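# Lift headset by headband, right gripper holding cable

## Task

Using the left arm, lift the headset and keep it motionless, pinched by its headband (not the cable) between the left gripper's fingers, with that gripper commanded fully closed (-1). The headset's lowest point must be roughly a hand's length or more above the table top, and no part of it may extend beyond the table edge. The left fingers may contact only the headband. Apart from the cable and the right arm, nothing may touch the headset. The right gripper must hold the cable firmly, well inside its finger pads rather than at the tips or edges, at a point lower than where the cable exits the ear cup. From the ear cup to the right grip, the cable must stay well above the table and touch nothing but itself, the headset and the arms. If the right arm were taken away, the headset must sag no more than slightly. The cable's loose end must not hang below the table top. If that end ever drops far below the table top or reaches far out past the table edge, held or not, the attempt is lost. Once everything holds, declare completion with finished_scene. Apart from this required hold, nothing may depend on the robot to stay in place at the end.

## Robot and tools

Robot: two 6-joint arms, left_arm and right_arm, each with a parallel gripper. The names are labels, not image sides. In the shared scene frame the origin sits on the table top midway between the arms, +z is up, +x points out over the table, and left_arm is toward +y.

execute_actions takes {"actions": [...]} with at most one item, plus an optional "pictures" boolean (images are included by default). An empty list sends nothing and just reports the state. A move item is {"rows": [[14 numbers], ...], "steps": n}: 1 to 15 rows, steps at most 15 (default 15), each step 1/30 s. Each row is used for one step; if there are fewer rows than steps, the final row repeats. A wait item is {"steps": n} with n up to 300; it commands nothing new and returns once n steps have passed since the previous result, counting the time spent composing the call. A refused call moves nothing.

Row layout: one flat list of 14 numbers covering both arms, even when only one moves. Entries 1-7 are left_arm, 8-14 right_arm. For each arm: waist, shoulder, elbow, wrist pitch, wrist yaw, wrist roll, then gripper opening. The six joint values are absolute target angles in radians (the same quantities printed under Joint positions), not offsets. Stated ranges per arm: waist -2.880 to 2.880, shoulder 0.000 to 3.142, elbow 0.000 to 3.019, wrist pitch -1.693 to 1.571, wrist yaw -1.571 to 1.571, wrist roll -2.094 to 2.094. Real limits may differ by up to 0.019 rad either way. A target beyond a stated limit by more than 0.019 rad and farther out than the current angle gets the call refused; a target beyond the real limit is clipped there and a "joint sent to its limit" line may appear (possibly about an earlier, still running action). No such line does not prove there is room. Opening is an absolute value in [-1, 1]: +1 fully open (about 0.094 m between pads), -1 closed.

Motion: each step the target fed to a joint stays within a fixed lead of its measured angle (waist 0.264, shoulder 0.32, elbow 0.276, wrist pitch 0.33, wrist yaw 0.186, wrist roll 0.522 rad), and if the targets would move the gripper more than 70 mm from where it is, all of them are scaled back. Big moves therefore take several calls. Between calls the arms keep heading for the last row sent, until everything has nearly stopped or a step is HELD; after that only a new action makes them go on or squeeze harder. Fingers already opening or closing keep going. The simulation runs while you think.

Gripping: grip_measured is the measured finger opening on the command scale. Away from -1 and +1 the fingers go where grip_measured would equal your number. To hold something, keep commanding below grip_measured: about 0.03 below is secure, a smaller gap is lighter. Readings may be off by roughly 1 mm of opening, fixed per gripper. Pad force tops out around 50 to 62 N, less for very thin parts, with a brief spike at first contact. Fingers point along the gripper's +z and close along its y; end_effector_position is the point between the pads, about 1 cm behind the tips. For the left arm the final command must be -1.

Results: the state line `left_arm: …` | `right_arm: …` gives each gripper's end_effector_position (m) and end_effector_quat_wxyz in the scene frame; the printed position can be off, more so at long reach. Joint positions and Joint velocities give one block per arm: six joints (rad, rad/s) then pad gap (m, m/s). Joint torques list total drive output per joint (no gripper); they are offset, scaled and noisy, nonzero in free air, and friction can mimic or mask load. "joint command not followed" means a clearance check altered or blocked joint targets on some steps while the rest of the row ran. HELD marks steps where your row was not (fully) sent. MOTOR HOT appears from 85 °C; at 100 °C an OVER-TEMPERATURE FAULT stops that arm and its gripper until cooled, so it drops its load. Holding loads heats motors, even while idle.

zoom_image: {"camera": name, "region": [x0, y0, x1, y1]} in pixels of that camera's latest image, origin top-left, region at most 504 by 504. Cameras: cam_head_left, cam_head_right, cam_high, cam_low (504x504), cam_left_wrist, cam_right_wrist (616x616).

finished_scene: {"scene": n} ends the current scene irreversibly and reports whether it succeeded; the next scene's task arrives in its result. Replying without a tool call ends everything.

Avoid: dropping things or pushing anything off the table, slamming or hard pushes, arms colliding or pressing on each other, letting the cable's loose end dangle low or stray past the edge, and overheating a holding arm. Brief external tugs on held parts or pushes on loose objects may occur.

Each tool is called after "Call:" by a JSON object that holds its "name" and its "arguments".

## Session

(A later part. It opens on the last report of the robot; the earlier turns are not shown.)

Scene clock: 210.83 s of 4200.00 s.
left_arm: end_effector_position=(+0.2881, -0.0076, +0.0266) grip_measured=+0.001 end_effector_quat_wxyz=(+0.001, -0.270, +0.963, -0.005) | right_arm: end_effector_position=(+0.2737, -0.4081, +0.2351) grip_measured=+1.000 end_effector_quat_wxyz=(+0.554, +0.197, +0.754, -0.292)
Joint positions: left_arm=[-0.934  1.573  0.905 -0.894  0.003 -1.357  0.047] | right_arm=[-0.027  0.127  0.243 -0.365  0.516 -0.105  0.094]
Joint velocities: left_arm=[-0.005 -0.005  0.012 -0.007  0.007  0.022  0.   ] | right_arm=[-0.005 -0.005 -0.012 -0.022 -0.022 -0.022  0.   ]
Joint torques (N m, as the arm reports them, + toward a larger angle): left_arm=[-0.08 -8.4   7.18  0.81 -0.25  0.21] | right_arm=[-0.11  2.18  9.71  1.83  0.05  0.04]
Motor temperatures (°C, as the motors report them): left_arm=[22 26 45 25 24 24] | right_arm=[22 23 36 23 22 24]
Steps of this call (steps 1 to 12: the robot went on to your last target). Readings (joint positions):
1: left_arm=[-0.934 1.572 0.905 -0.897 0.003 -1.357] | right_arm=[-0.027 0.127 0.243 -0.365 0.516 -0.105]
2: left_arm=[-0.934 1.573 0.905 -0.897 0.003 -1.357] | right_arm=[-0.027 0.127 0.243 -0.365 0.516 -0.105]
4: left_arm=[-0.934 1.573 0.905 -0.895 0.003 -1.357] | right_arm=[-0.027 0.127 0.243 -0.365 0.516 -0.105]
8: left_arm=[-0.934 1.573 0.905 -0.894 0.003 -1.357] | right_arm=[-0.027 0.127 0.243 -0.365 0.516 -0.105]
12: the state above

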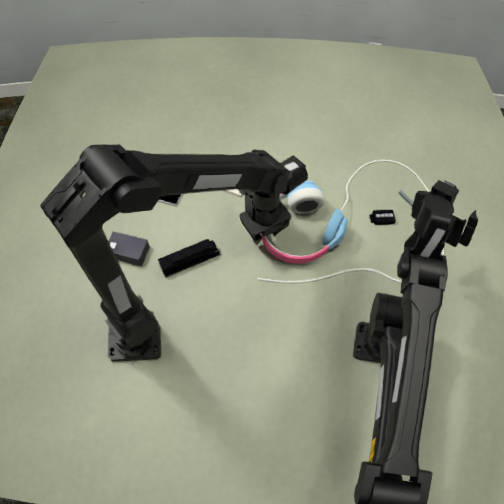

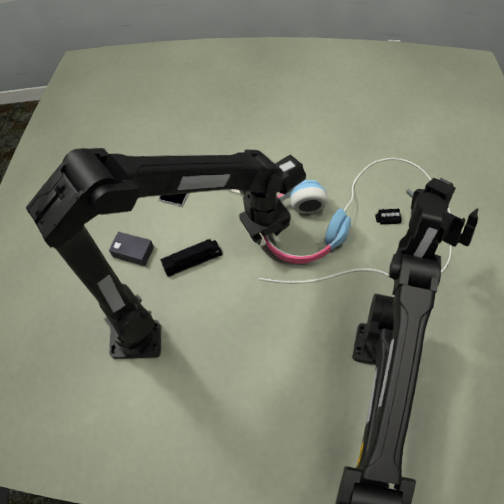

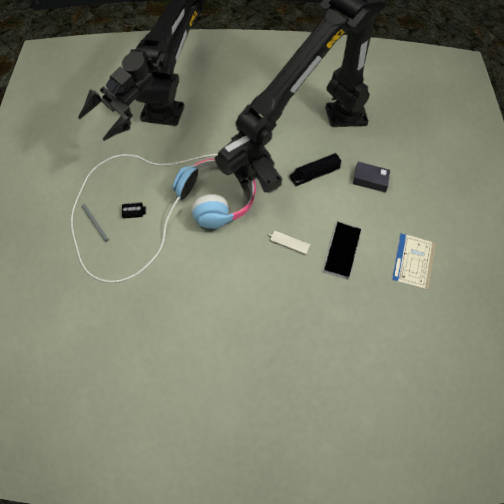

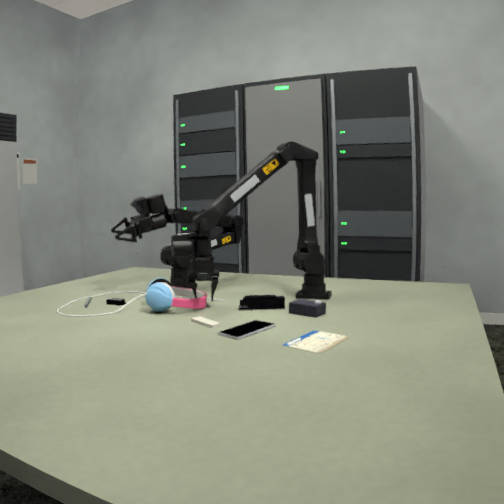

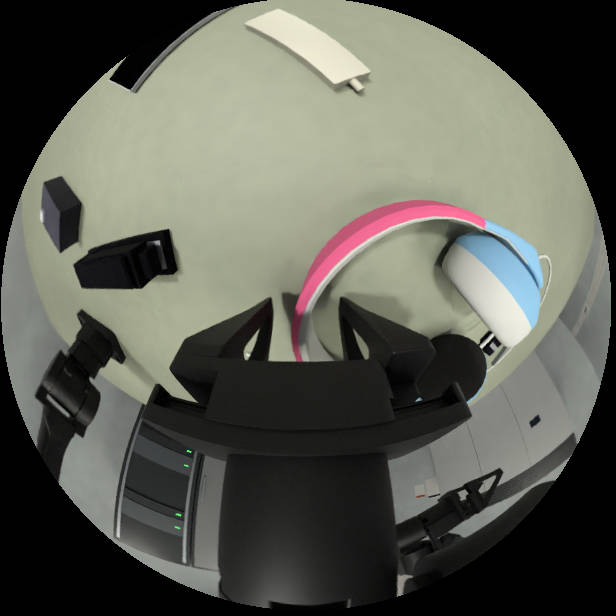

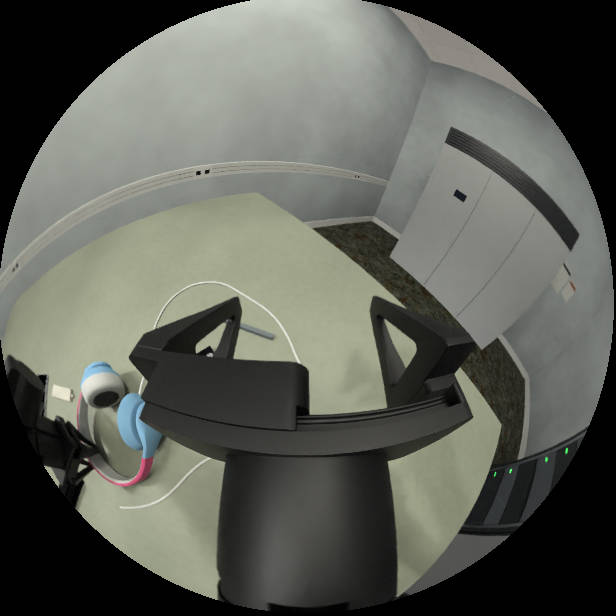

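Call:
{"name": "execute_actions", "arguments": {"actions": [{"rows": [
[-0.929,1.583,0.898,-0.876,0,-1.340,-0.05,-0.027,0.127,0.243,-0.365,0.516,-0.105,1],
[-0.930,1.586,0.896,-0.874,0,-1.340,-0.12,-0.027,0.127,0.243,-0.365,0.516,-0.105,1],
[-0.930,1.588,0.895,-0.872,0,-1.340,-0.20,-0.027,0.127,0.243,-0.365,0.516,-0.105,1],
[-0.930,1.588,0.895,-0.872,0,-1.340,-0.28,-0.027,0.127,0.243,-0.365,0.516,-0.105,1],
[-0.930,1.588,0.895,-0.872,0,-1.340,-0.36,-0.027,0.127,0.243,-0.365,0.516,-0.105,1],
[-0.930,1.588,0.895,-0.872,0,-1.340,-0.44,-0.027,0.127,0.243,-0.365,0.516,-0.105,1],
[-0.930,1.588,0.895,-0.872,0,-1.340,-0.52,-0.027,0.127,0.243,-0.365,0.516,-0.105,1],
[-0.930,1.588,0.895,-0.872,0,-1.340,-0.60,-0.027,0.127,0.243,-0.365,0.516,-0.105,1],
[-0.930,1.588,0.895,-0.872,0,-1.340,-0.66,-0.027,0.127,0.243,-0.365,0.516,-0.105,1],
[-0.930,1.588,0.895,-0.872,0,-1.340,-0.72,-0.027,0.127,0.243,-0.365,0.516,-0.105,1],
[-0.930,1.588,0.895,-0.872,0,-1.340,-0.77,-0.027,0.127,0.243,-0.365,0.516,-0.105,1],
[-0.930,1.588,0.895,-0.872,0,-1.340,-0.82,-0.027,0.127,0.243,-0.365,0.516,-0.105,1],
[-0.930,1.588,0.895,-0.872,0,-1.340,-0.87,-0.027,0.127,0.243,-0.365,0.516,-0.105,1],
[-0.930,1.588,0.895,-0.872,0,-1.340,-0.93,-0.027,0.127,0.243,-0.365,0.516,-0.105,1],
[-0.930,1.588,0.895,-0.872,0,-1.340,-1.0,-0.027,0.127,0.243,-0.365,0.516,-0.105,1]
], "steps": 15}], "pictures": false}}

Call:
{"name": "execute_actions", "arguments": {"actions": [{"steps": 15}]}}

Scene clock: 232.70 s of 4200.00 s.
left_arm: end_effector_position=(+0.2910, -0.0115, +0.0273) grip_measured=-0.777 end_effector_quat_wxyz=(+0.007, -0.260, +0.966, -0.015) | right_arm: end_effector_position=(+0.2737, -0.4081, +0.2351) grip_measured=+1.000 end_effector_quat_wxyz=(+0.554, +0.197, +0.754, -0.292)
Joint positions: left_arm=[-0.935  1.57   0.903 -0.872  0.002 -1.338  0.01 ] | right_arm=[-0.027  0.127  0.243 -0.365  0.516 -0.105  0.094]
Joint velocities: left_arm=[-0.005 -0.005 -0.007  0.007 -0.022  0.037 -0.001] | right_arm=[-0.015 -0.015 -0.017 -0.002  0.051 -0.007  0.   ]
Joint torques (N m, as the arm reports them, + toward a larger angle): left_arm=[-0.3  -6.92  6.95  0.13 -0.18  0.02] | right_arm=[-0.02  2.36  9.72  1.81  0.04  0.03]
Motor temperatures (°C, as the motors report them): left_arm=[22 26 43 25 24 24] | right_arm=[22 23 36 23 22 24]
Steps of this call (steps 1 to 15: the robot went on to your last target; steps 16 to 120: nothing new was sent; then 17.37 s passed at rest; steps 121 to 135: all 15 steps of this action). Readings (joint positions):
121: left_arm=[-0.934 1.573 0.905 -0.894 0.003 -1.357] | right_arm=[-0.027 0.127 0.243 -0.365 0.516 -0.105]
122: left_arm=[-0.934 1.573 0.905 -0.893 0.003 -1.357] | right_arm=[-0.027 0.127 0.243 -0.365 0.516 -0.105]
124: left_arm=[-0.934 1.573 0.905 -0.890 0.003 -1.357] | right_arm=[-0.027 0.127 0.243 -0.365 0.516 -0.105]
128: left_arm=[-0.934 1.573 0.905 -0.888 0.003 -1.357] | right_arm=[-0.027 0.127 0.243 -0.365 0.516 -0.105]
135: the state above

Scene clock: 233.20 s of 4200.00 s.
left_arm: end_effector_position=(+0.2911, -0.0114, +0.0273) grip_measured=-0.777 end_effector_quat_wxyz=(+0.007, -0.260, +0.966, -0.015) | right_arm: end_effector_position=(+0.2737, -0.4081, +0.2351) grip_measured=+1.000 end_effector_quat_wxyz=(+0.554, +0.197, +0.754, -0.292)
Joint positions: left_arm=[-0.935  1.57   0.903 -0.872  0.002 -1.338  0.01 ] | right_arm=[-0.027  0.127  0.243 -0.365  0.516 -0.105  0.094]
Joint velocities: left_arm=[-0.005 -0.005  0.002 -0.007  0.037 -0.066 -0.   ] | right_arm=[ 0.015  0.005 -0.017 -0.012  0.051 -0.037  0.   ]
Joint torques (N m, as the arm reports them, + toward a larger angle): left_arm=[-0.29 -7.09  6.94  0.15 -0.19  0.03] | right_arm=[-0.02  2.25  9.72  1.79  0.05  0.03]
Motor temperatures (°C, as the motors report them): left_arm=[22 26 43 25 24 24] | right_arm=[22 23 36 23 22 24]
Steps of this call (steps 1 to 15: the robot went on to your last target). Readings (joint positions):
1: left_arm=[-0.935 1.570 0.903 -0.872 0.002 -1.338] | right_arm=[-0.027 0.127 0.243 -0.365 0.516 -0.105]
2: left_arm=[-0.935 1.570 0.903 -0.872 0.002 -1.338] | right_arm=[-0.027 0.127 0.243 -0.365 0.516 -0.105]
4: left_arm=[-0.935 1.570 0.903 -0.872 0.002 -1.338] | right_arm=[-0.027 0.127 0.243 -0.365 0.516 -0.105]
8: left_arm=[-0.935 1.570 0.903 -0.872 0.002 -1.338] | right_arm=[-0.027 0.127 0.243 -0.365 0.516 -0.105]
15: the state above
All arms were judged still, so your last target was given up. Only a new action makes them travel on or press farther. Fingers that are still opening or closing keep moving.

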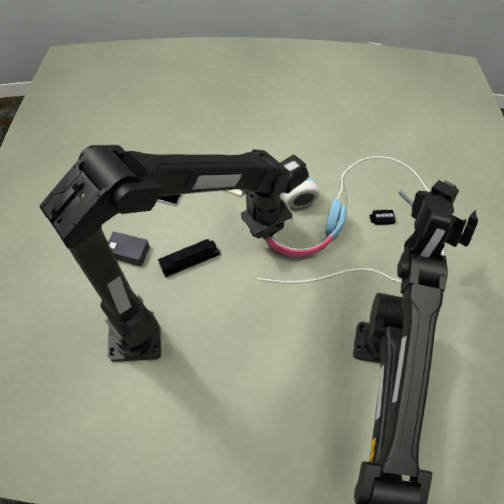

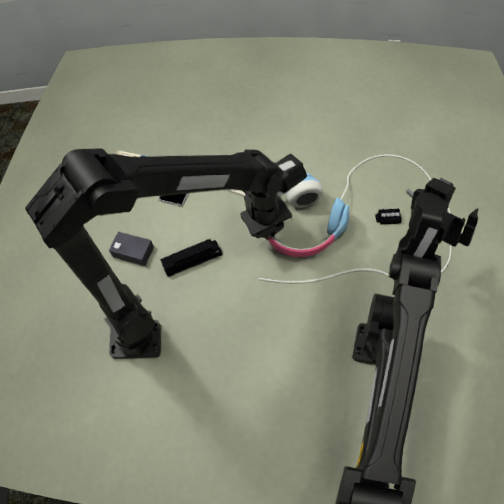

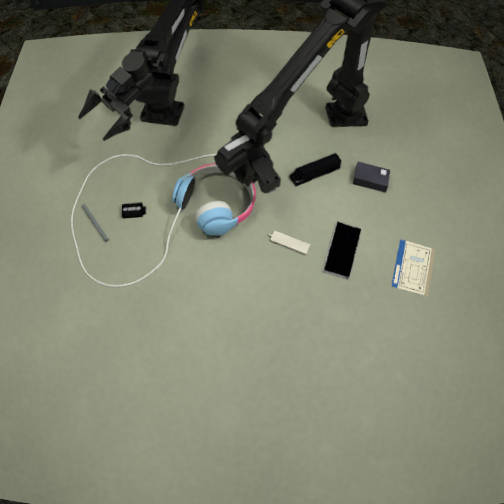

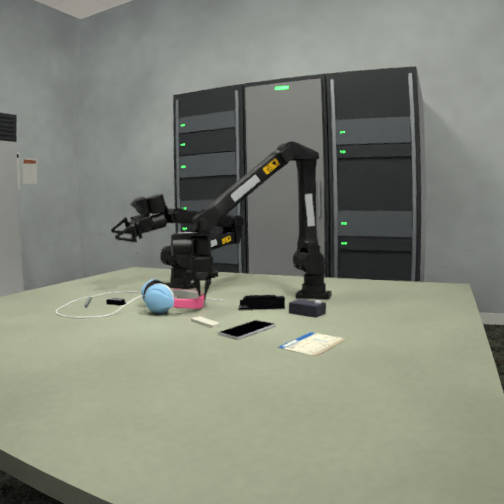

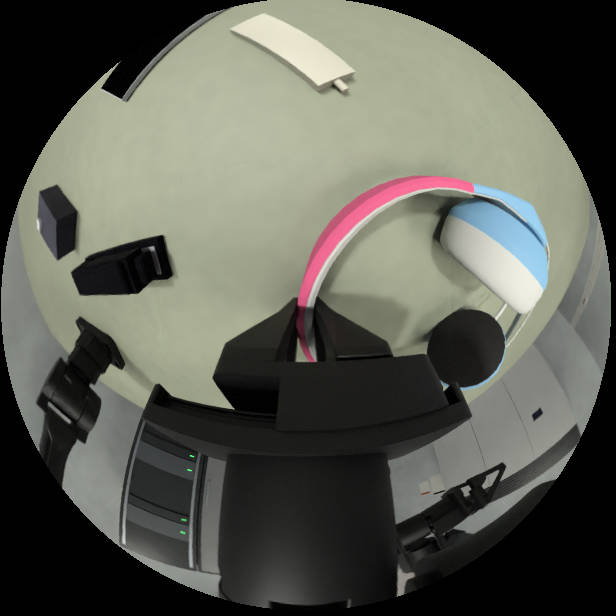

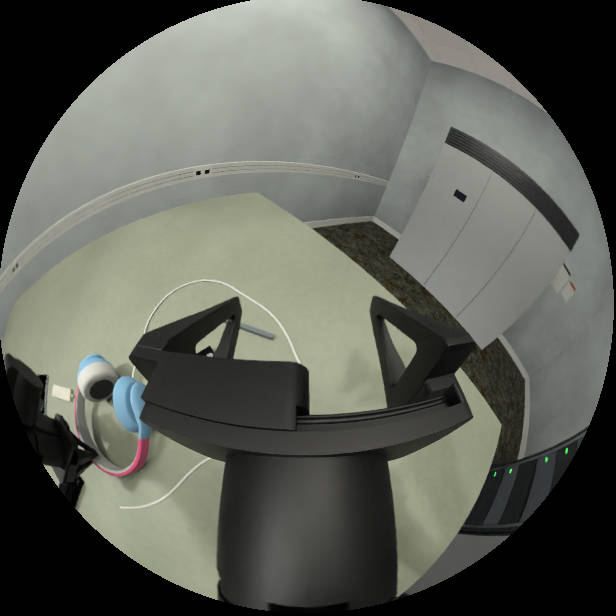

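Call:
{"name": "execute_actions", "arguments": {"actions": [{"rows": [
[-0.932,1.575,0.920,-0.876,0,-1.340,-1,-0.027,0.127,0.243,-0.365,0.50,-0.10,1],
[-0.932,1.566,0.940,-0.886,0,-1.340,-1,-0.027,0.127,0.243,-0.365,0.475,-0.095,1],
[-0.932,1.558,0.957,-0.903,0,-1.340,-1,-0.027,0.127,0.243,-0.365,0.445,-0.09,1],
[-0.932,1.550,0.972,-0.925,0,-1.340,-1,-0.027,0.127,0.243,-0.365,0.41,-0.08,1],
[-0.932,1.542,0.987,-0.950,0,-1.340,-1,-0.027,0.127,0.243,-0.365,0.375,-0.07,1],
[-0.932,1.533,1.002,-0.977,0,-1.340,-1,-0.027,0.127,0.243,-0.365,0.34,-0.06,1],
[-0.932,1.524,1.018,-1.004,0,-1.340,-1,-0.027,0.127,0.243,-0.365,0.305,-0.05,1],
[-0.932,1.515,1.034,-1.031,0,-1.340,-1,-0.027,0.127,0.243,-0.365,0.27,-0.04,1],
[-0.932,1.506,1.050,-1.058,0,-1.340,-1,-0.027,0.127,0.243,-0.365,0.235,-0.03,1],
[-0.932,1.497,1.066,-1.085,0,-1.340,-1,-0.027,0.127,0.243,-0.365,0.20,-0.02,1],
[-0.932,1.488,1.082,-1.112,0,-1.340,-1,-0.027,0.127,0.243,-0.365,0.165,-0.01,1],
[-0.932,1.479,1.098,-1.139,0,-1.340,-1,-0.027,0.127,0.243,-0.365,0.13,0.0,1],
[-0.932,1.470,1.114,-1.166,0,-1.340,-1,-0.027,0.127,0.243,-0.365,0.095,0.01,1],
[-0.932,1.461,1.130,-1.193,0,-1.340,-1,-0.027,0.127,0.243,-0.365,0.06,0.015,1],
[-0.932,1.453,1.146,-1.220,0,-1.340,-1,-0.027,0.127,0.243,-0.365,0.03,0.02,1]
], "steps": 15}], "pictures": false}}

Call:
{"name": "execute_actions", "arguments": {"actions": [{"rows": [
[-0.925,1.453,1.162,-1.236,0,-1.334,-1,-0.027,0.127,0.243,-0.365,0.01,0.02,1],
[-0.918,1.454,1.178,-1.251,0,-1.327,-1,-0.027,0.127,0.243,-0.365,0.0,0.02,1],
[-0.911,1.455,1.194,-1.266,0,-1.320,-1,-0.027,0.127,0.243,-0.365,-0.01,0.02,1],
[-0.903,1.456,1.210,-1.281,0,-1.312,-1,-0.027,0.127,0.243,-0.365,-0.01,0.02,1],
[-0.895,1.457,1.226,-1.296,0,-1.304,-1,-0.027,0.127,0.243,-0.365,-0.01,0.02,1],
[-0.887,1.458,1.242,-1.311,0,-1.296,-1,-0.027,0.127,0.243,-0.365,-0.01,0.02,1],
[-0.879,1.459,1.258,-1.326,0,-1.288,-1,-0.027,0.127,0.243,-0.365,-0.01,0.02,1],
[-0.871,1.460,1.274,-1.341,0,-1.280,-1,-0.027,0.127,0.243,-0.365,-0.01,0.02,1],
[-0.863,1.461,1.290,-1.356,0,-1.272,-1,-0.027,0.127,0.243,-0.365,-0.01,0.02,1],
[-0.855,1.462,1.306,-1.371,0,-1.264,-1,-0.027,0.127,0.243,-0.365,-0.01,0.02,1],
[-0.847,1.463,1.322,-1.386,0,-1.256,-1,-0.027,0.127,0.243,-0.365,-0.01,0.02,1],
[-0.839,1.464,1.338,-1.401,0,-1.248,-1,-0.027,0.127,0.243,-0.365,-0.01,0.02,1],
[-0.831,1.465,1.354,-1.416,0,-1.240,-1,-0.027,0.127,0.243,-0.365,-0.01,0.02,1],
[-0.823,1.466,1.370,-1.431,0,-1.232,-1,-0.027,0.127,0.243,-0.365,-0.01,0.02,1],
[-0.815,1.467,1.386,-1.446,0,-1.224,-1,-0.027,0.127,0.243,-0.365,-0.01,0.02,1]
], "steps": 15}]}}

Scene clock: 322.20 s of 4200.00 s.
left_arm: end_effector_position=(+0.2885, -0.0085, +0.0943) grip_measured=-0.800 end_effector_quat_wxyz=(-0.014, -0.260, +0.965, +0.025) | right_arm: end_effector_position=(+0.3102, -0.3399, +0.2297) grip_measured=+1.000 end_effector_quat_wxyz=(+0.606, +0.092, +0.784, -0.097)
Joint positions: left_arm=[-0.935  1.511  1.042 -1.159  0.001 -1.338  0.009] | right_arm=[-0.027  0.127  0.243 -0.365  0.061 -0.026  0.094]
Joint velocities: left_arm=[-0.005 -0.259  0.403 -0.838 -0.007 -0.037  0.   ] | right_arm=[-0.005 -0.015 -0.012 -0.007 -0.901  0.168  0.   ]
Joint torques (N m, as the arm reports them, + toward a larger angle): left_arm=[ -0.31 -11.38  14.99   0.04  -0.15   0.01] | right_arm=[-0.3   2.09  9.78  1.92  0.06  0.2 ]
Motor temperatures (°C, as the motors report them): left_arm=[22 26 41 25 24 24] | right_arm=[22 23 36 23 22 24]
Steps of this call (steps 1 to 90: nothing new was sent; then 85.50 s passed at rest; steps 91 to 105: all 15 steps of this action). Readings (joint positions):
91: left_arm=[-0.935 1.569 0.903 -0.872 0.002 -1.338] | right_arm=[-0.027 0.127 0.243 -0.365 0.510 -0.105]
92: left_arm=[-0.935 1.568 0.904 -0.872 0.002 -1.338] | right_arm=[-0.027 0.127 0.243 -0.365 0.495 -0.105]
94: left_arm=[-0.935 1.564 0.911 -0.882 0.002 -1.338] | right_arm=[-0.027 0.127 0.243 -0.365 0.441 -0.103]
98: left_arm=[-0.935 1.549 0.958 -0.964 0.002 -1.338] | right_arm=[-0.027 0.127 0.243 -0.365 0.304 -0.083]
105: the state above

Scene clock: 322.70 s of 4200.00 s.
left_arm: end_effector_position=(+0.3366, +0.0010, +0.1941) grip_measured=-0.800 end_effector_quat_wxyz=(-0.009, -0.276, +0.961, +0.013) | right_arm: end_effector_position=(+0.3130, -0.3284, +0.2296) grip_measured=+1.000 end_effector_quat_wxyz=(+0.611, +0.083, +0.785, -0.060)
Joint positions: left_arm=[-0.837  1.479  1.284 -1.407  0.001 -1.273  0.009] | right_arm=[-0.027  0.127  0.243 -0.365 -0.008  0.005  0.094]
Joint velocities: left_arm=[ 0.259 -0.005  0.437 -0.481  0.007  0.242  0.001] | right_arm=[-0.015  0.005 -0.012 -0.012  0.051 -0.037  0.   ]
Joint torques (N m, as the arm reports them, + toward a larger angle): left_arm=[-0.2  -9.59 15.68 -0.1  -0.15  0.19] | right_arm=[-0.18  2.12  9.76  1.87 -0.11  0.15]
Motor temperatures (°C, as the motors report them): left_arm=[22 26 42 25 24 24] | right_arm=[22 23 36 23 22 24]
Steps of this call (steps 1 to 15: all 15 steps of this action). Readings (joint positions):
1: left_arm=[-0.935 1.503 1.056 -1.185 0.001 -1.338] | right_arm=[-0.027 0.127 0.243 -0.365 0.034 -0.020]
2: left_arm=[-0.935 1.495 1.073 -1.207 0.001 -1.338] | right_arm=[-0.027 0.127 0.243 -0.365 0.016 -0.014]
4: left_arm=[-0.932 1.483 1.109 -1.243 0.001 -1.336] | right_arm=[-0.027 0.127 0.243 -0.365 -0.004 -0.007]
8: left_arm=[-0.906 1.479 1.183 -1.301 0.001 -1.319] | right_arm=[-0.027 0.127 0.243 -0.365 -0.008 0.001]
15: the state above

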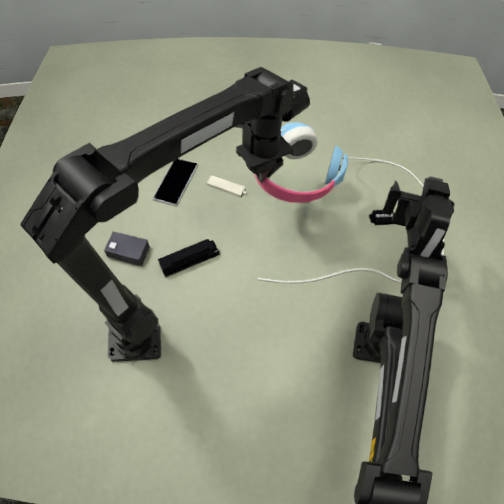

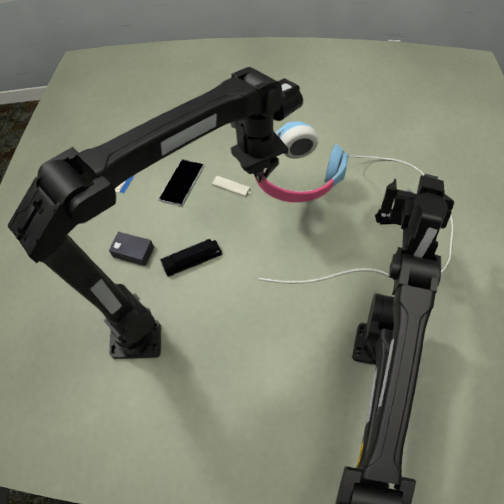

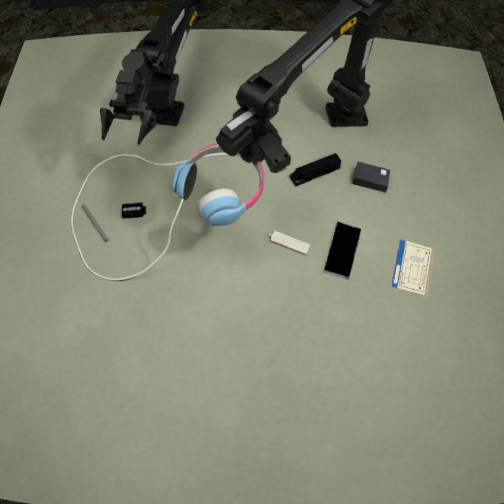

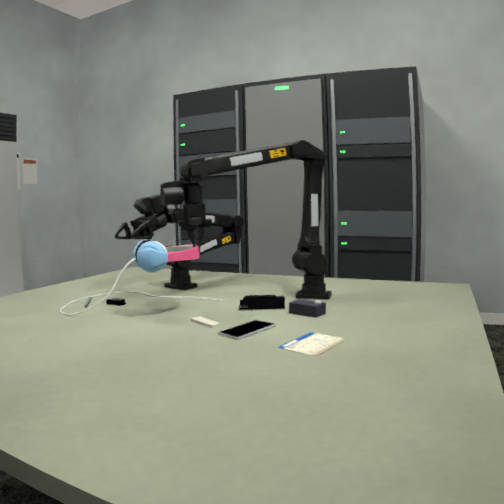

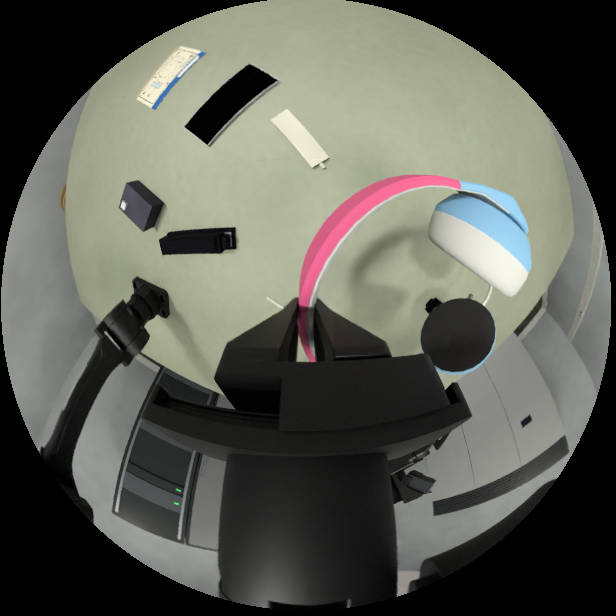

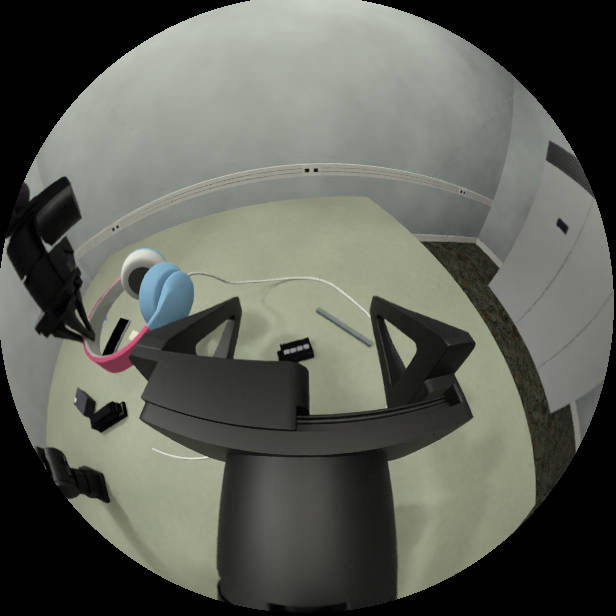

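Call:
{"name": "execute_actions", "arguments": {"actions": [{"rows": [
[-0.808,1.470,1.398,-1.458,0,-1.216,-1,-0.027,0.127,0.243,-0.365,-0.01,0.02,1],
[-0.801,1.472,1.412,-1.472,0,-1.208,-1,-0.027,0.127,0.243,-0.365,-0.01,0.02,1],
[-0.793,1.474,1.428,-1.488,0,-1.200,-1,-0.027,0.127,0.243,-0.365,-0.01,0.02,1],
[-0.785,1.476,1.445,-1.504,0,-1.192,-1,-0.027,0.127,0.243,-0.365,-0.01,0.02,1],
[-0.777,1.478,1.462,-1.520,0,-1.184,-1,-0.027,0.127,0.243,-0.365,-0.01,0.02,1],
[-0.769,1.480,1.479,-1.536,0,-1.176,-1,-0.027,0.127,0.243,-0.365,-0.01,0.02,1],
[-0.761,1.480,1.496,-1.552,0,-1.168,-1,-0.027,0.127,0.243,-0.365,-0.01,0.02,1],
[-0.753,1.480,1.513,-1.568,0,-1.160,-1,-0.027,0.127,0.243,-0.365,-0.01,0.02,1],
[-0.745,1.480,1.530,-1.584,0,-1.152,-1,-0.027,0.127,0.243,-0.365,-0.01,0.02,1],
[-0.737,1.480,1.547,-1.600,0,-1.144,-1,-0.027,0.127,0.243,-0.365,-0.01,0.02,1],
[-0.730,1.480,1.564,-1.616,0,-1.136,-1,-0.027,0.127,0.243,-0.365,-0.01,0.02,1],
[-0.724,1.480,1.580,-1.631,0,-1.128,-1,-0.027,0.127,0.243,-0.365,-0.01,0.02,1],
[-0.719,1.480,1.594,-1.645,0,-1.121,-1,-0.027,0.127,0.243,-0.365,-0.01,0.02,1],
[-0.715,1.480,1.606,-1.655,0,-1.115,-1,-0.027,0.127,0.243,-0.365,-0.01,0.02,1],
[-0.712,1.480,1.615,-1.662,0,-1.110,-1,-0.027,0.127,0.243,-0.365,-0.01,0.02,1]
], "steps": 15}], "pictures": false}}

Call:
{"name": "execute_actions", "arguments": {"actions": [{"steps": 20}]}}

Scene clock: 338.40 s of 4200.00 s.
left_arm: end_effector_position=(+0.3769, +0.0319, +0.2829) grip_measured=-0.800 end_effector_quat_wxyz=(-0.007, -0.275, +0.962, +0.008) | right_arm: end_effector_position=(+0.3130, -0.3284, +0.2296) grip_measured=+1.000 end_effector_quat_wxyz=(+0.611, +0.083, +0.785, -0.060)
Joint positions: left_arm=[-0.723  1.488  1.528 -1.632 -0.001 -1.156  0.009] | right_arm=[-0.027  0.127  0.243 -0.365 -0.008  0.006  0.094]
Joint velocities: left_arm=[ 0.22  -0.005  0.432 -0.354  0.007  0.139  0.   ] | right_arm=[-0.005 -0.005 -0.012 -0.017 -0.081  0.066  0.   ]
Joint torques (N m, as the arm reports them, + toward a larger angle): left_arm=[-0.81 -9.71 14.58 -0.18 -0.05  0.25] | right_arm=[-0.16  1.91  9.8   1.84 -0.11  0.16]
Motor temperatures (°C, as the motors report them): left_arm=[22 27 49 25 24 24] | right_arm=[22 23 36 23 22 24]
Steps of this call (steps 1 to 30: the robot went on to your last target; steps 31 to 90: nothing new was sent; then 12.20 s passed at rest; steps 91 to 105: all 15 steps of this action). Readings (joint positions):
91: left_arm=[-0.813 1.479 1.325 -1.440 -0.001 -1.240] | right_arm=[-0.027 0.127 0.243 -0.365 -0.008 0.006]
92: left_arm=[-0.813 1.479 1.326 -1.446 -0.001 -1.238] | right_arm=[-0.027 0.127 0.243 -0.365 -0.008 0.006]
94: left_arm=[-0.811 1.480 1.336 -1.470 -0.001 -1.230] | right_arm=[-0.027 0.127 0.243 -0.365 -0.008 0.006]
98: left_arm=[-0.790 1.487 1.395 -1.531 -0.001 -1.204] | right_arm=[-0.027 0.127 0.243 -0.365 -0.008 0.006]
105: the state above

Scene clock: 339.07 s of 4200.00 s.
left_arm: end_effector_position=(+0.3807, +0.0364, +0.2935) grip_measured=-0.800 end_effector_quat_wxyz=(-0.005, -0.267, +0.964, +0.007) | right_arm: end_effector_position=(+0.3130, -0.3284, +0.2296) grip_measured=+1.000 end_effector_quat_wxyz=(+0.611, +0.083, +0.785, -0.060)
Joint positions: left_arm=[-0.709  1.488  1.555 -1.655 -0.001 -1.128  0.009] | right_arm=[-0.027  0.127  0.243 -0.365 -0.008  0.006  0.094]
Joint velocities: left_arm=[ 0.005 -0.005  0.017 -0.002  0.037  0.007 -0.   ] | right_arm=[-0.005 -0.005  0.012 -0.012 -0.022  0.007  0.   ]
Joint torques (N m, as the arm reports them, + toward a larger angle): left_arm=[-0.57 -9.55 14.46 -0.23 -0.04  0.22] | right_arm=[-0.24  2.33  9.76  1.9  -0.11  0.16]
Motor temperatures (°C, as the motors report them): left_arm=[22 27 49 25 24 24] | right_arm=[22 23 36 23 22 24]
Steps of this call (steps 1 to 20: the robot went on to your last target). Readings (joint positions):
1: left_arm=[-0.716 1.488 1.540 -1.641 -0.001 -1.151] | right_arm=[-0.027 0.127 0.243 -0.365 -0.008 0.006]
2: left_arm=[-0.712 1.488 1.549 -1.646 -0.001 -1.147] | right_arm=[-0.027 0.127 0.243 -0.365 -0.008 0.006]
4: left_arm=[-0.709 1.488 1.555 -1.650 -0.001 -1.141] | right_arm=[-0.027 0.127 0.243 -0.365 -0.008 0.006]
8: left_arm=[-0.709 1.488 1.555 -1.655 -0.001 -1.133] | right_arm=[-0.027 0.127 0.243 -0.365 -0.008 0.006]
20: the state above

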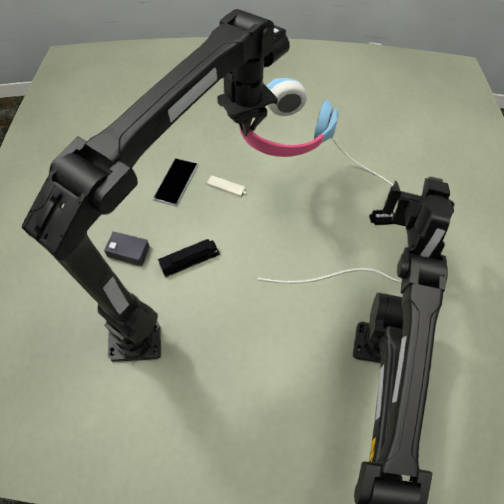

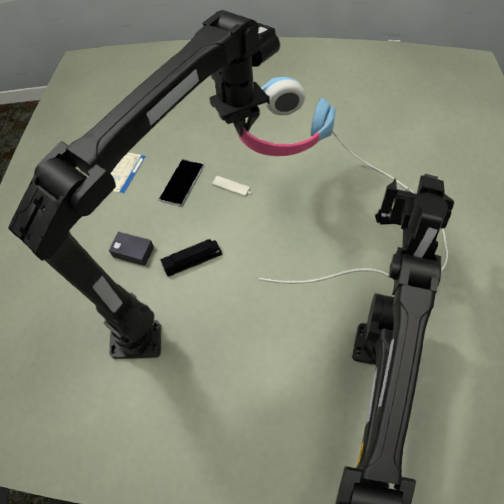

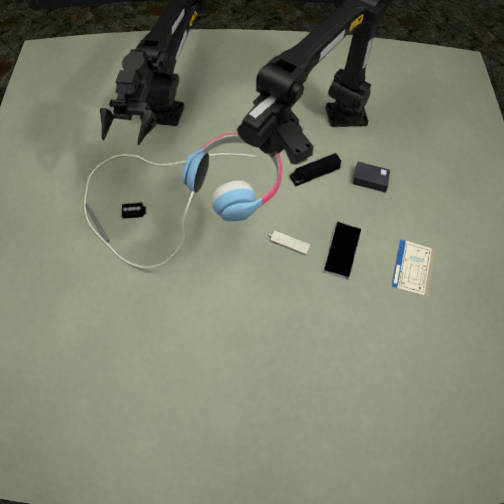

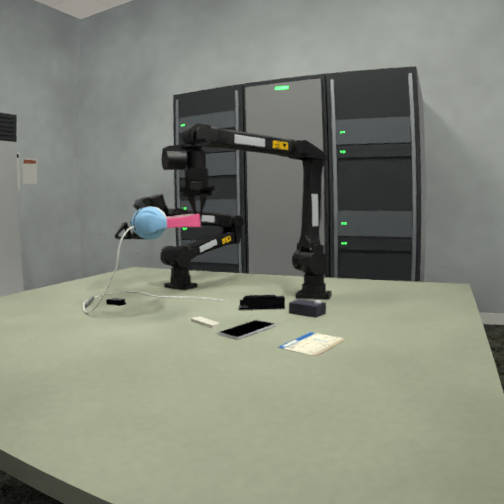

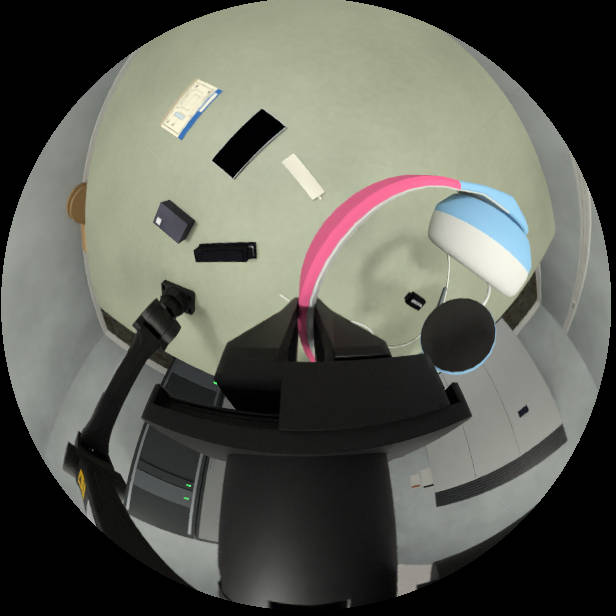

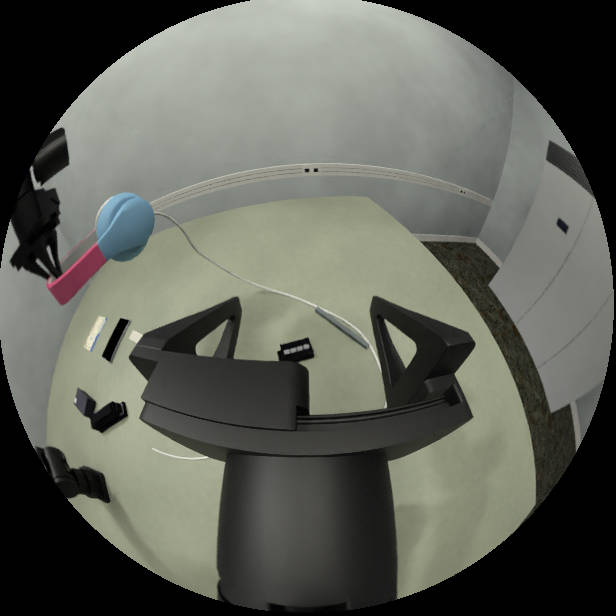

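Call:
{"name": "execute_actions", "arguments": {"actions": [{"rows": [
[-0.712,1.480,1.605,-1.662,0,-1.115,-1,-0.012,0.137,0.255,-0.358,-0.005,0.015,1],
[-0.712,1.480,1.595,-1.662,0,-1.115,-1,0.010,0.155,0.267,-0.346,-0.005,0.015,1],
[-0.712,1.480,1.585,-1.662,0,-1.115,-1,0.040,0.180,0.278,-0.330,0,0.015,1],
[-0.712,1.480,1.575,-1.662,0,-1.115,-1,0.075,0.212,0.288,-0.310,0,0.015,1],
[-0.712,1.480,1.570,-1.662,0,-1.115,-1,0.112,0.247,0.296,-0.288,0,0.015,1],
[-0.712,1.480,1.570,-1.662,0,-1.115,-1,0.150,0.283,0.303,-0.265,0,0.015,1],
[-0.712,1.480,1.570,-1.662,0,-1.115,-1,0.188,0.319,0.310,-0.242,0,0.015,1],
[-0.712,1.480,1.570,-1.662,0,-1.115,-1,0.226,0.355,0.316,-0.219,0,0.015,1],
[-0.712,1.480,1.570,-1.662,0,-1.115,-1,0.264,0.391,0.322,-0.196,0,0.015,1],
[-0.712,1.480,1.570,-1.662,0,-1.115,-1,0.302,0.427,0.328,-0.173,0,0.015,1],
[-0.712,1.480,1.570,-1.662,0,-1.115,-1,0.338,0.462,0.333,-0.150,0,0.015,1],
[-0.712,1.480,1.570,-1.662,0,-1.115,-1,0.370,0.495,0.338,-0.128,0,0.015,1],
[-0.712,1.480,1.570,-1.662,0,-1.115,-1,0.396,0.523,0.342,-0.109,0,0.015,1],
[-0.712,1.480,1.570,-1.662,0,-1.115,-1,0.414,0.545,0.344,-0.094,0,0.015,1],
[-0.712,1.480,1.570,-1.662,0,-1.115,-1,0.424,0.558,0.345,-0.085,0,0.015,1]
], "steps": 15}], "pictures": false}}

Call:
{"name": "execute_actions", "arguments": {"actions": [{"steps": 20}]}}

Scene clock: 367.63 s of 4200.00 s.
left_arm: end_effector_position=(+0.3807, +0.0364, +0.2935) grip_measured=-0.800 end_effector_quat_wxyz=(-0.005, -0.267, +0.964, +0.007) | right_arm: end_effector_position=(+0.3671, -0.2039, +0.1961) grip_measured=+1.000 end_effector_quat_wxyz=(+0.556, -0.085, +0.825, +0.061)
Joint positions: left_arm=[-0.709  1.488  1.555 -1.655 -0.001 -1.127  0.009] | right_arm=[ 0.395  0.529  0.286 -0.141 -0.     0.006  0.094]
Joint velocities: left_arm=[-0.005 -0.005 -0.012 -0.002 -0.081 -0.051 -0.   ] | right_arm=[ 0.65   0.767  0.12   0.462 -0.037 -0.007  0.   ]
Joint torques (N m, as the arm reports them, + toward a larger angle): left_arm=[-0.7  -9.79 10.58 -0.21 -0.04  0.16] | right_arm=[-1.06 -1.96 13.91  2.77 -0.04  0.11]
Motor temperatures (°C, as the motors report them): left_arm=[22 27 53 24 24 24] | right_arm=[22 23 37 23 22 24]
Steps of this call (steps 1 to 15: the robot went on to your last target; steps 16 to 90: nothing new was sent; then 25.07 s passed at rest; steps 91 to 105: all 15 steps of this action). Readings (joint positions):
91: left_arm=[-0.709 1.488 1.555 -1.655 -0.001 -1.127] | right_arm=[-0.027 0.127 0.243 -0.365 -0.008 0.006]
92: left_arm=[-0.709 1.488 1.555 -1.655 -0.001 -1.127] | right_arm=[-0.025 0.128 0.243 -0.365 -0.007 0.006]
94: left_arm=[-0.709 1.488 1.555 -1.655 -0.001 -1.127] | right_arm=[-0.002 0.143 0.243 -0.357 -0.001 0.006]
98: left_arm=[-0.709 1.488 1.555 -1.655 -0.001 -1.127] | right_arm=[0.136 0.263 0.249 -0.288 0.000 0.006]
105: the state above

Scene clock: 368.30 s of 4200.00 s.
left_arm: end_effector_position=(+0.3807, +0.0364, +0.2935) grip_measured=-0.800 end_effector_quat_wxyz=(-0.005, -0.267, +0.964, +0.007) | right_arm: end_effector_position=(+0.3708, -0.1923, +0.1943) grip_measured=+1.000 end_effector_quat_wxyz=(+0.554, -0.098, +0.824, +0.069)
Joint positions: left_arm=[-0.709  1.488  1.555 -1.655 -0.001 -1.127  0.009] | right_arm=[ 0.427  0.567  0.291 -0.111 -0.     0.006  0.094]
Joint velocities: left_arm=[-0.015 -0.015 -0.007 -0.002  0.022  0.022 -0.   ] | right_arm=[-0.005  0.005  0.012 -0.007 -0.037 -0.007  0.   ]
Joint torques (N m, as the arm reports them, + toward a larger angle): left_arm=[-0.73 -9.74 10.58 -0.23 -0.05  0.16] | right_arm=[-0.31 -1.76 13.98  3.01 -0.01  0.09]
Motor temperatures (°C, as the motors report them): left_arm=[22 27 53 24 24 24] | right_arm=[22 23 37 23 22 24]
Steps of this call (steps 1 to 20: the robot went on to your last target). Readings (joint positions):
1: left_arm=[-0.709 1.488 1.555 -1.655 -0.001 -1.127] | right_arm=[0.414 0.550 0.289 -0.128 -0.000 0.006]
2: left_arm=[-0.709 1.488 1.555 -1.655 -0.001 -1.127] | right_arm=[0.424 0.563 0.291 -0.121 -0.000 0.006]
4: left_arm=[-0.709 1.488 1.555 -1.655 -0.001 -1.127] | right_arm=[0.427 0.569 0.291 -0.116 -0.000 0.006]
8: left_arm=[-0.709 1.488 1.555 -1.655 -0.001 -1.127] | right_arm=[0.427 0.567 0.291 -0.112 -0.000 0.006]
20: the state above

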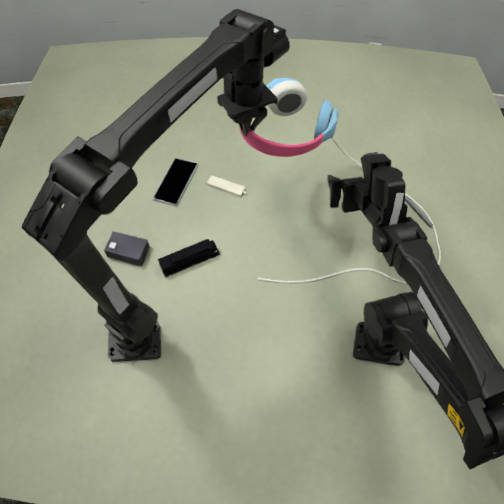

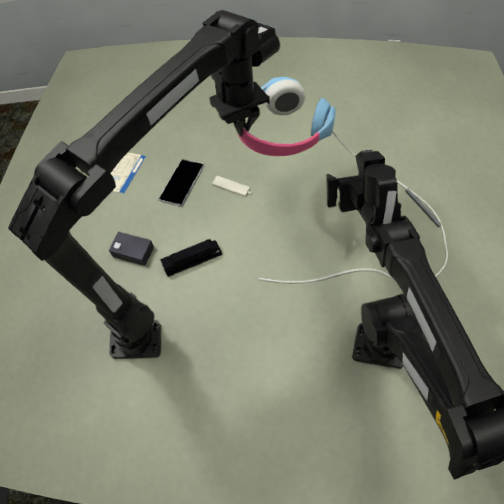

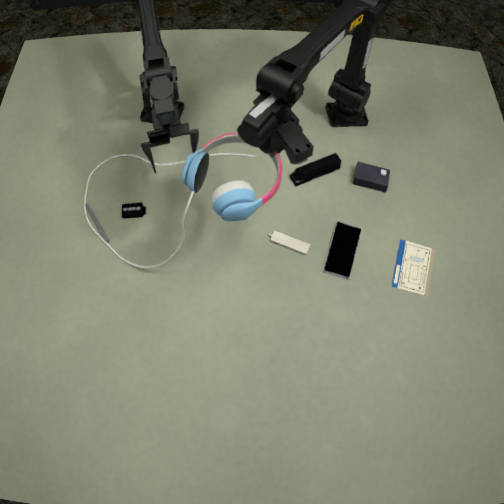

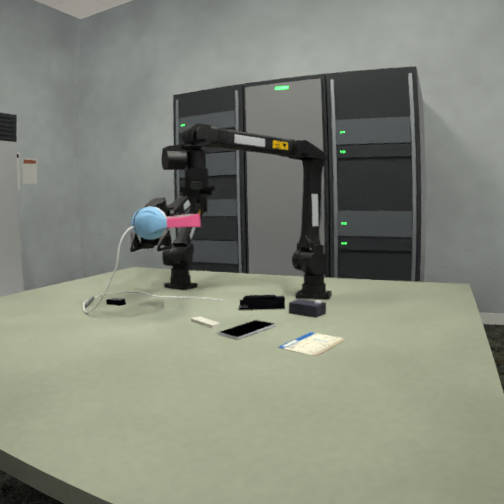

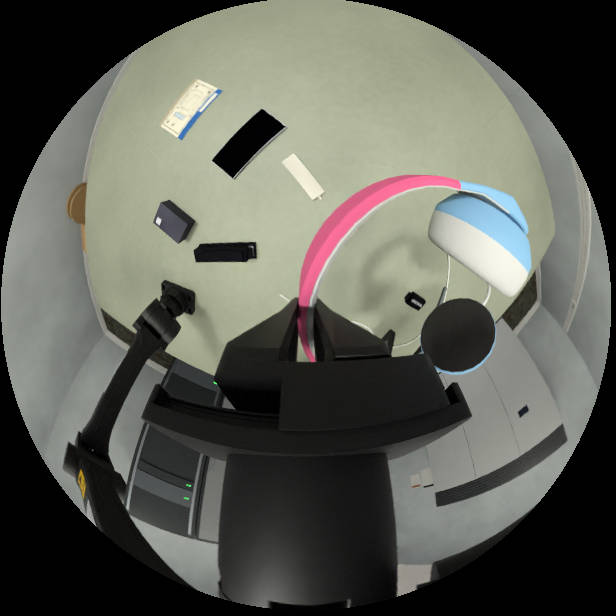

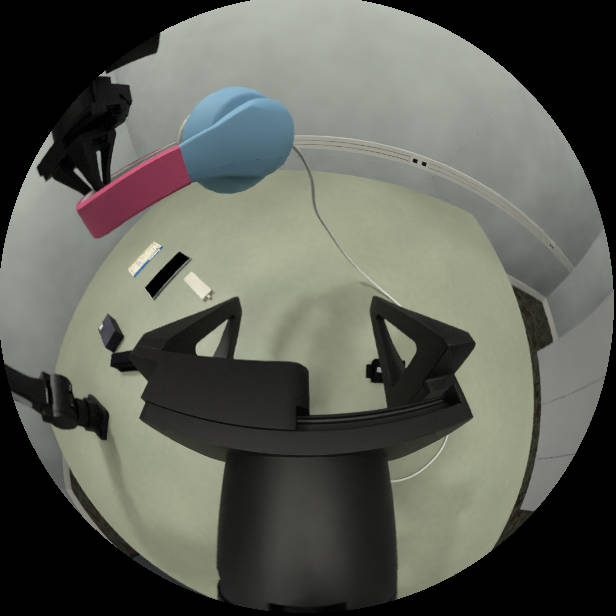

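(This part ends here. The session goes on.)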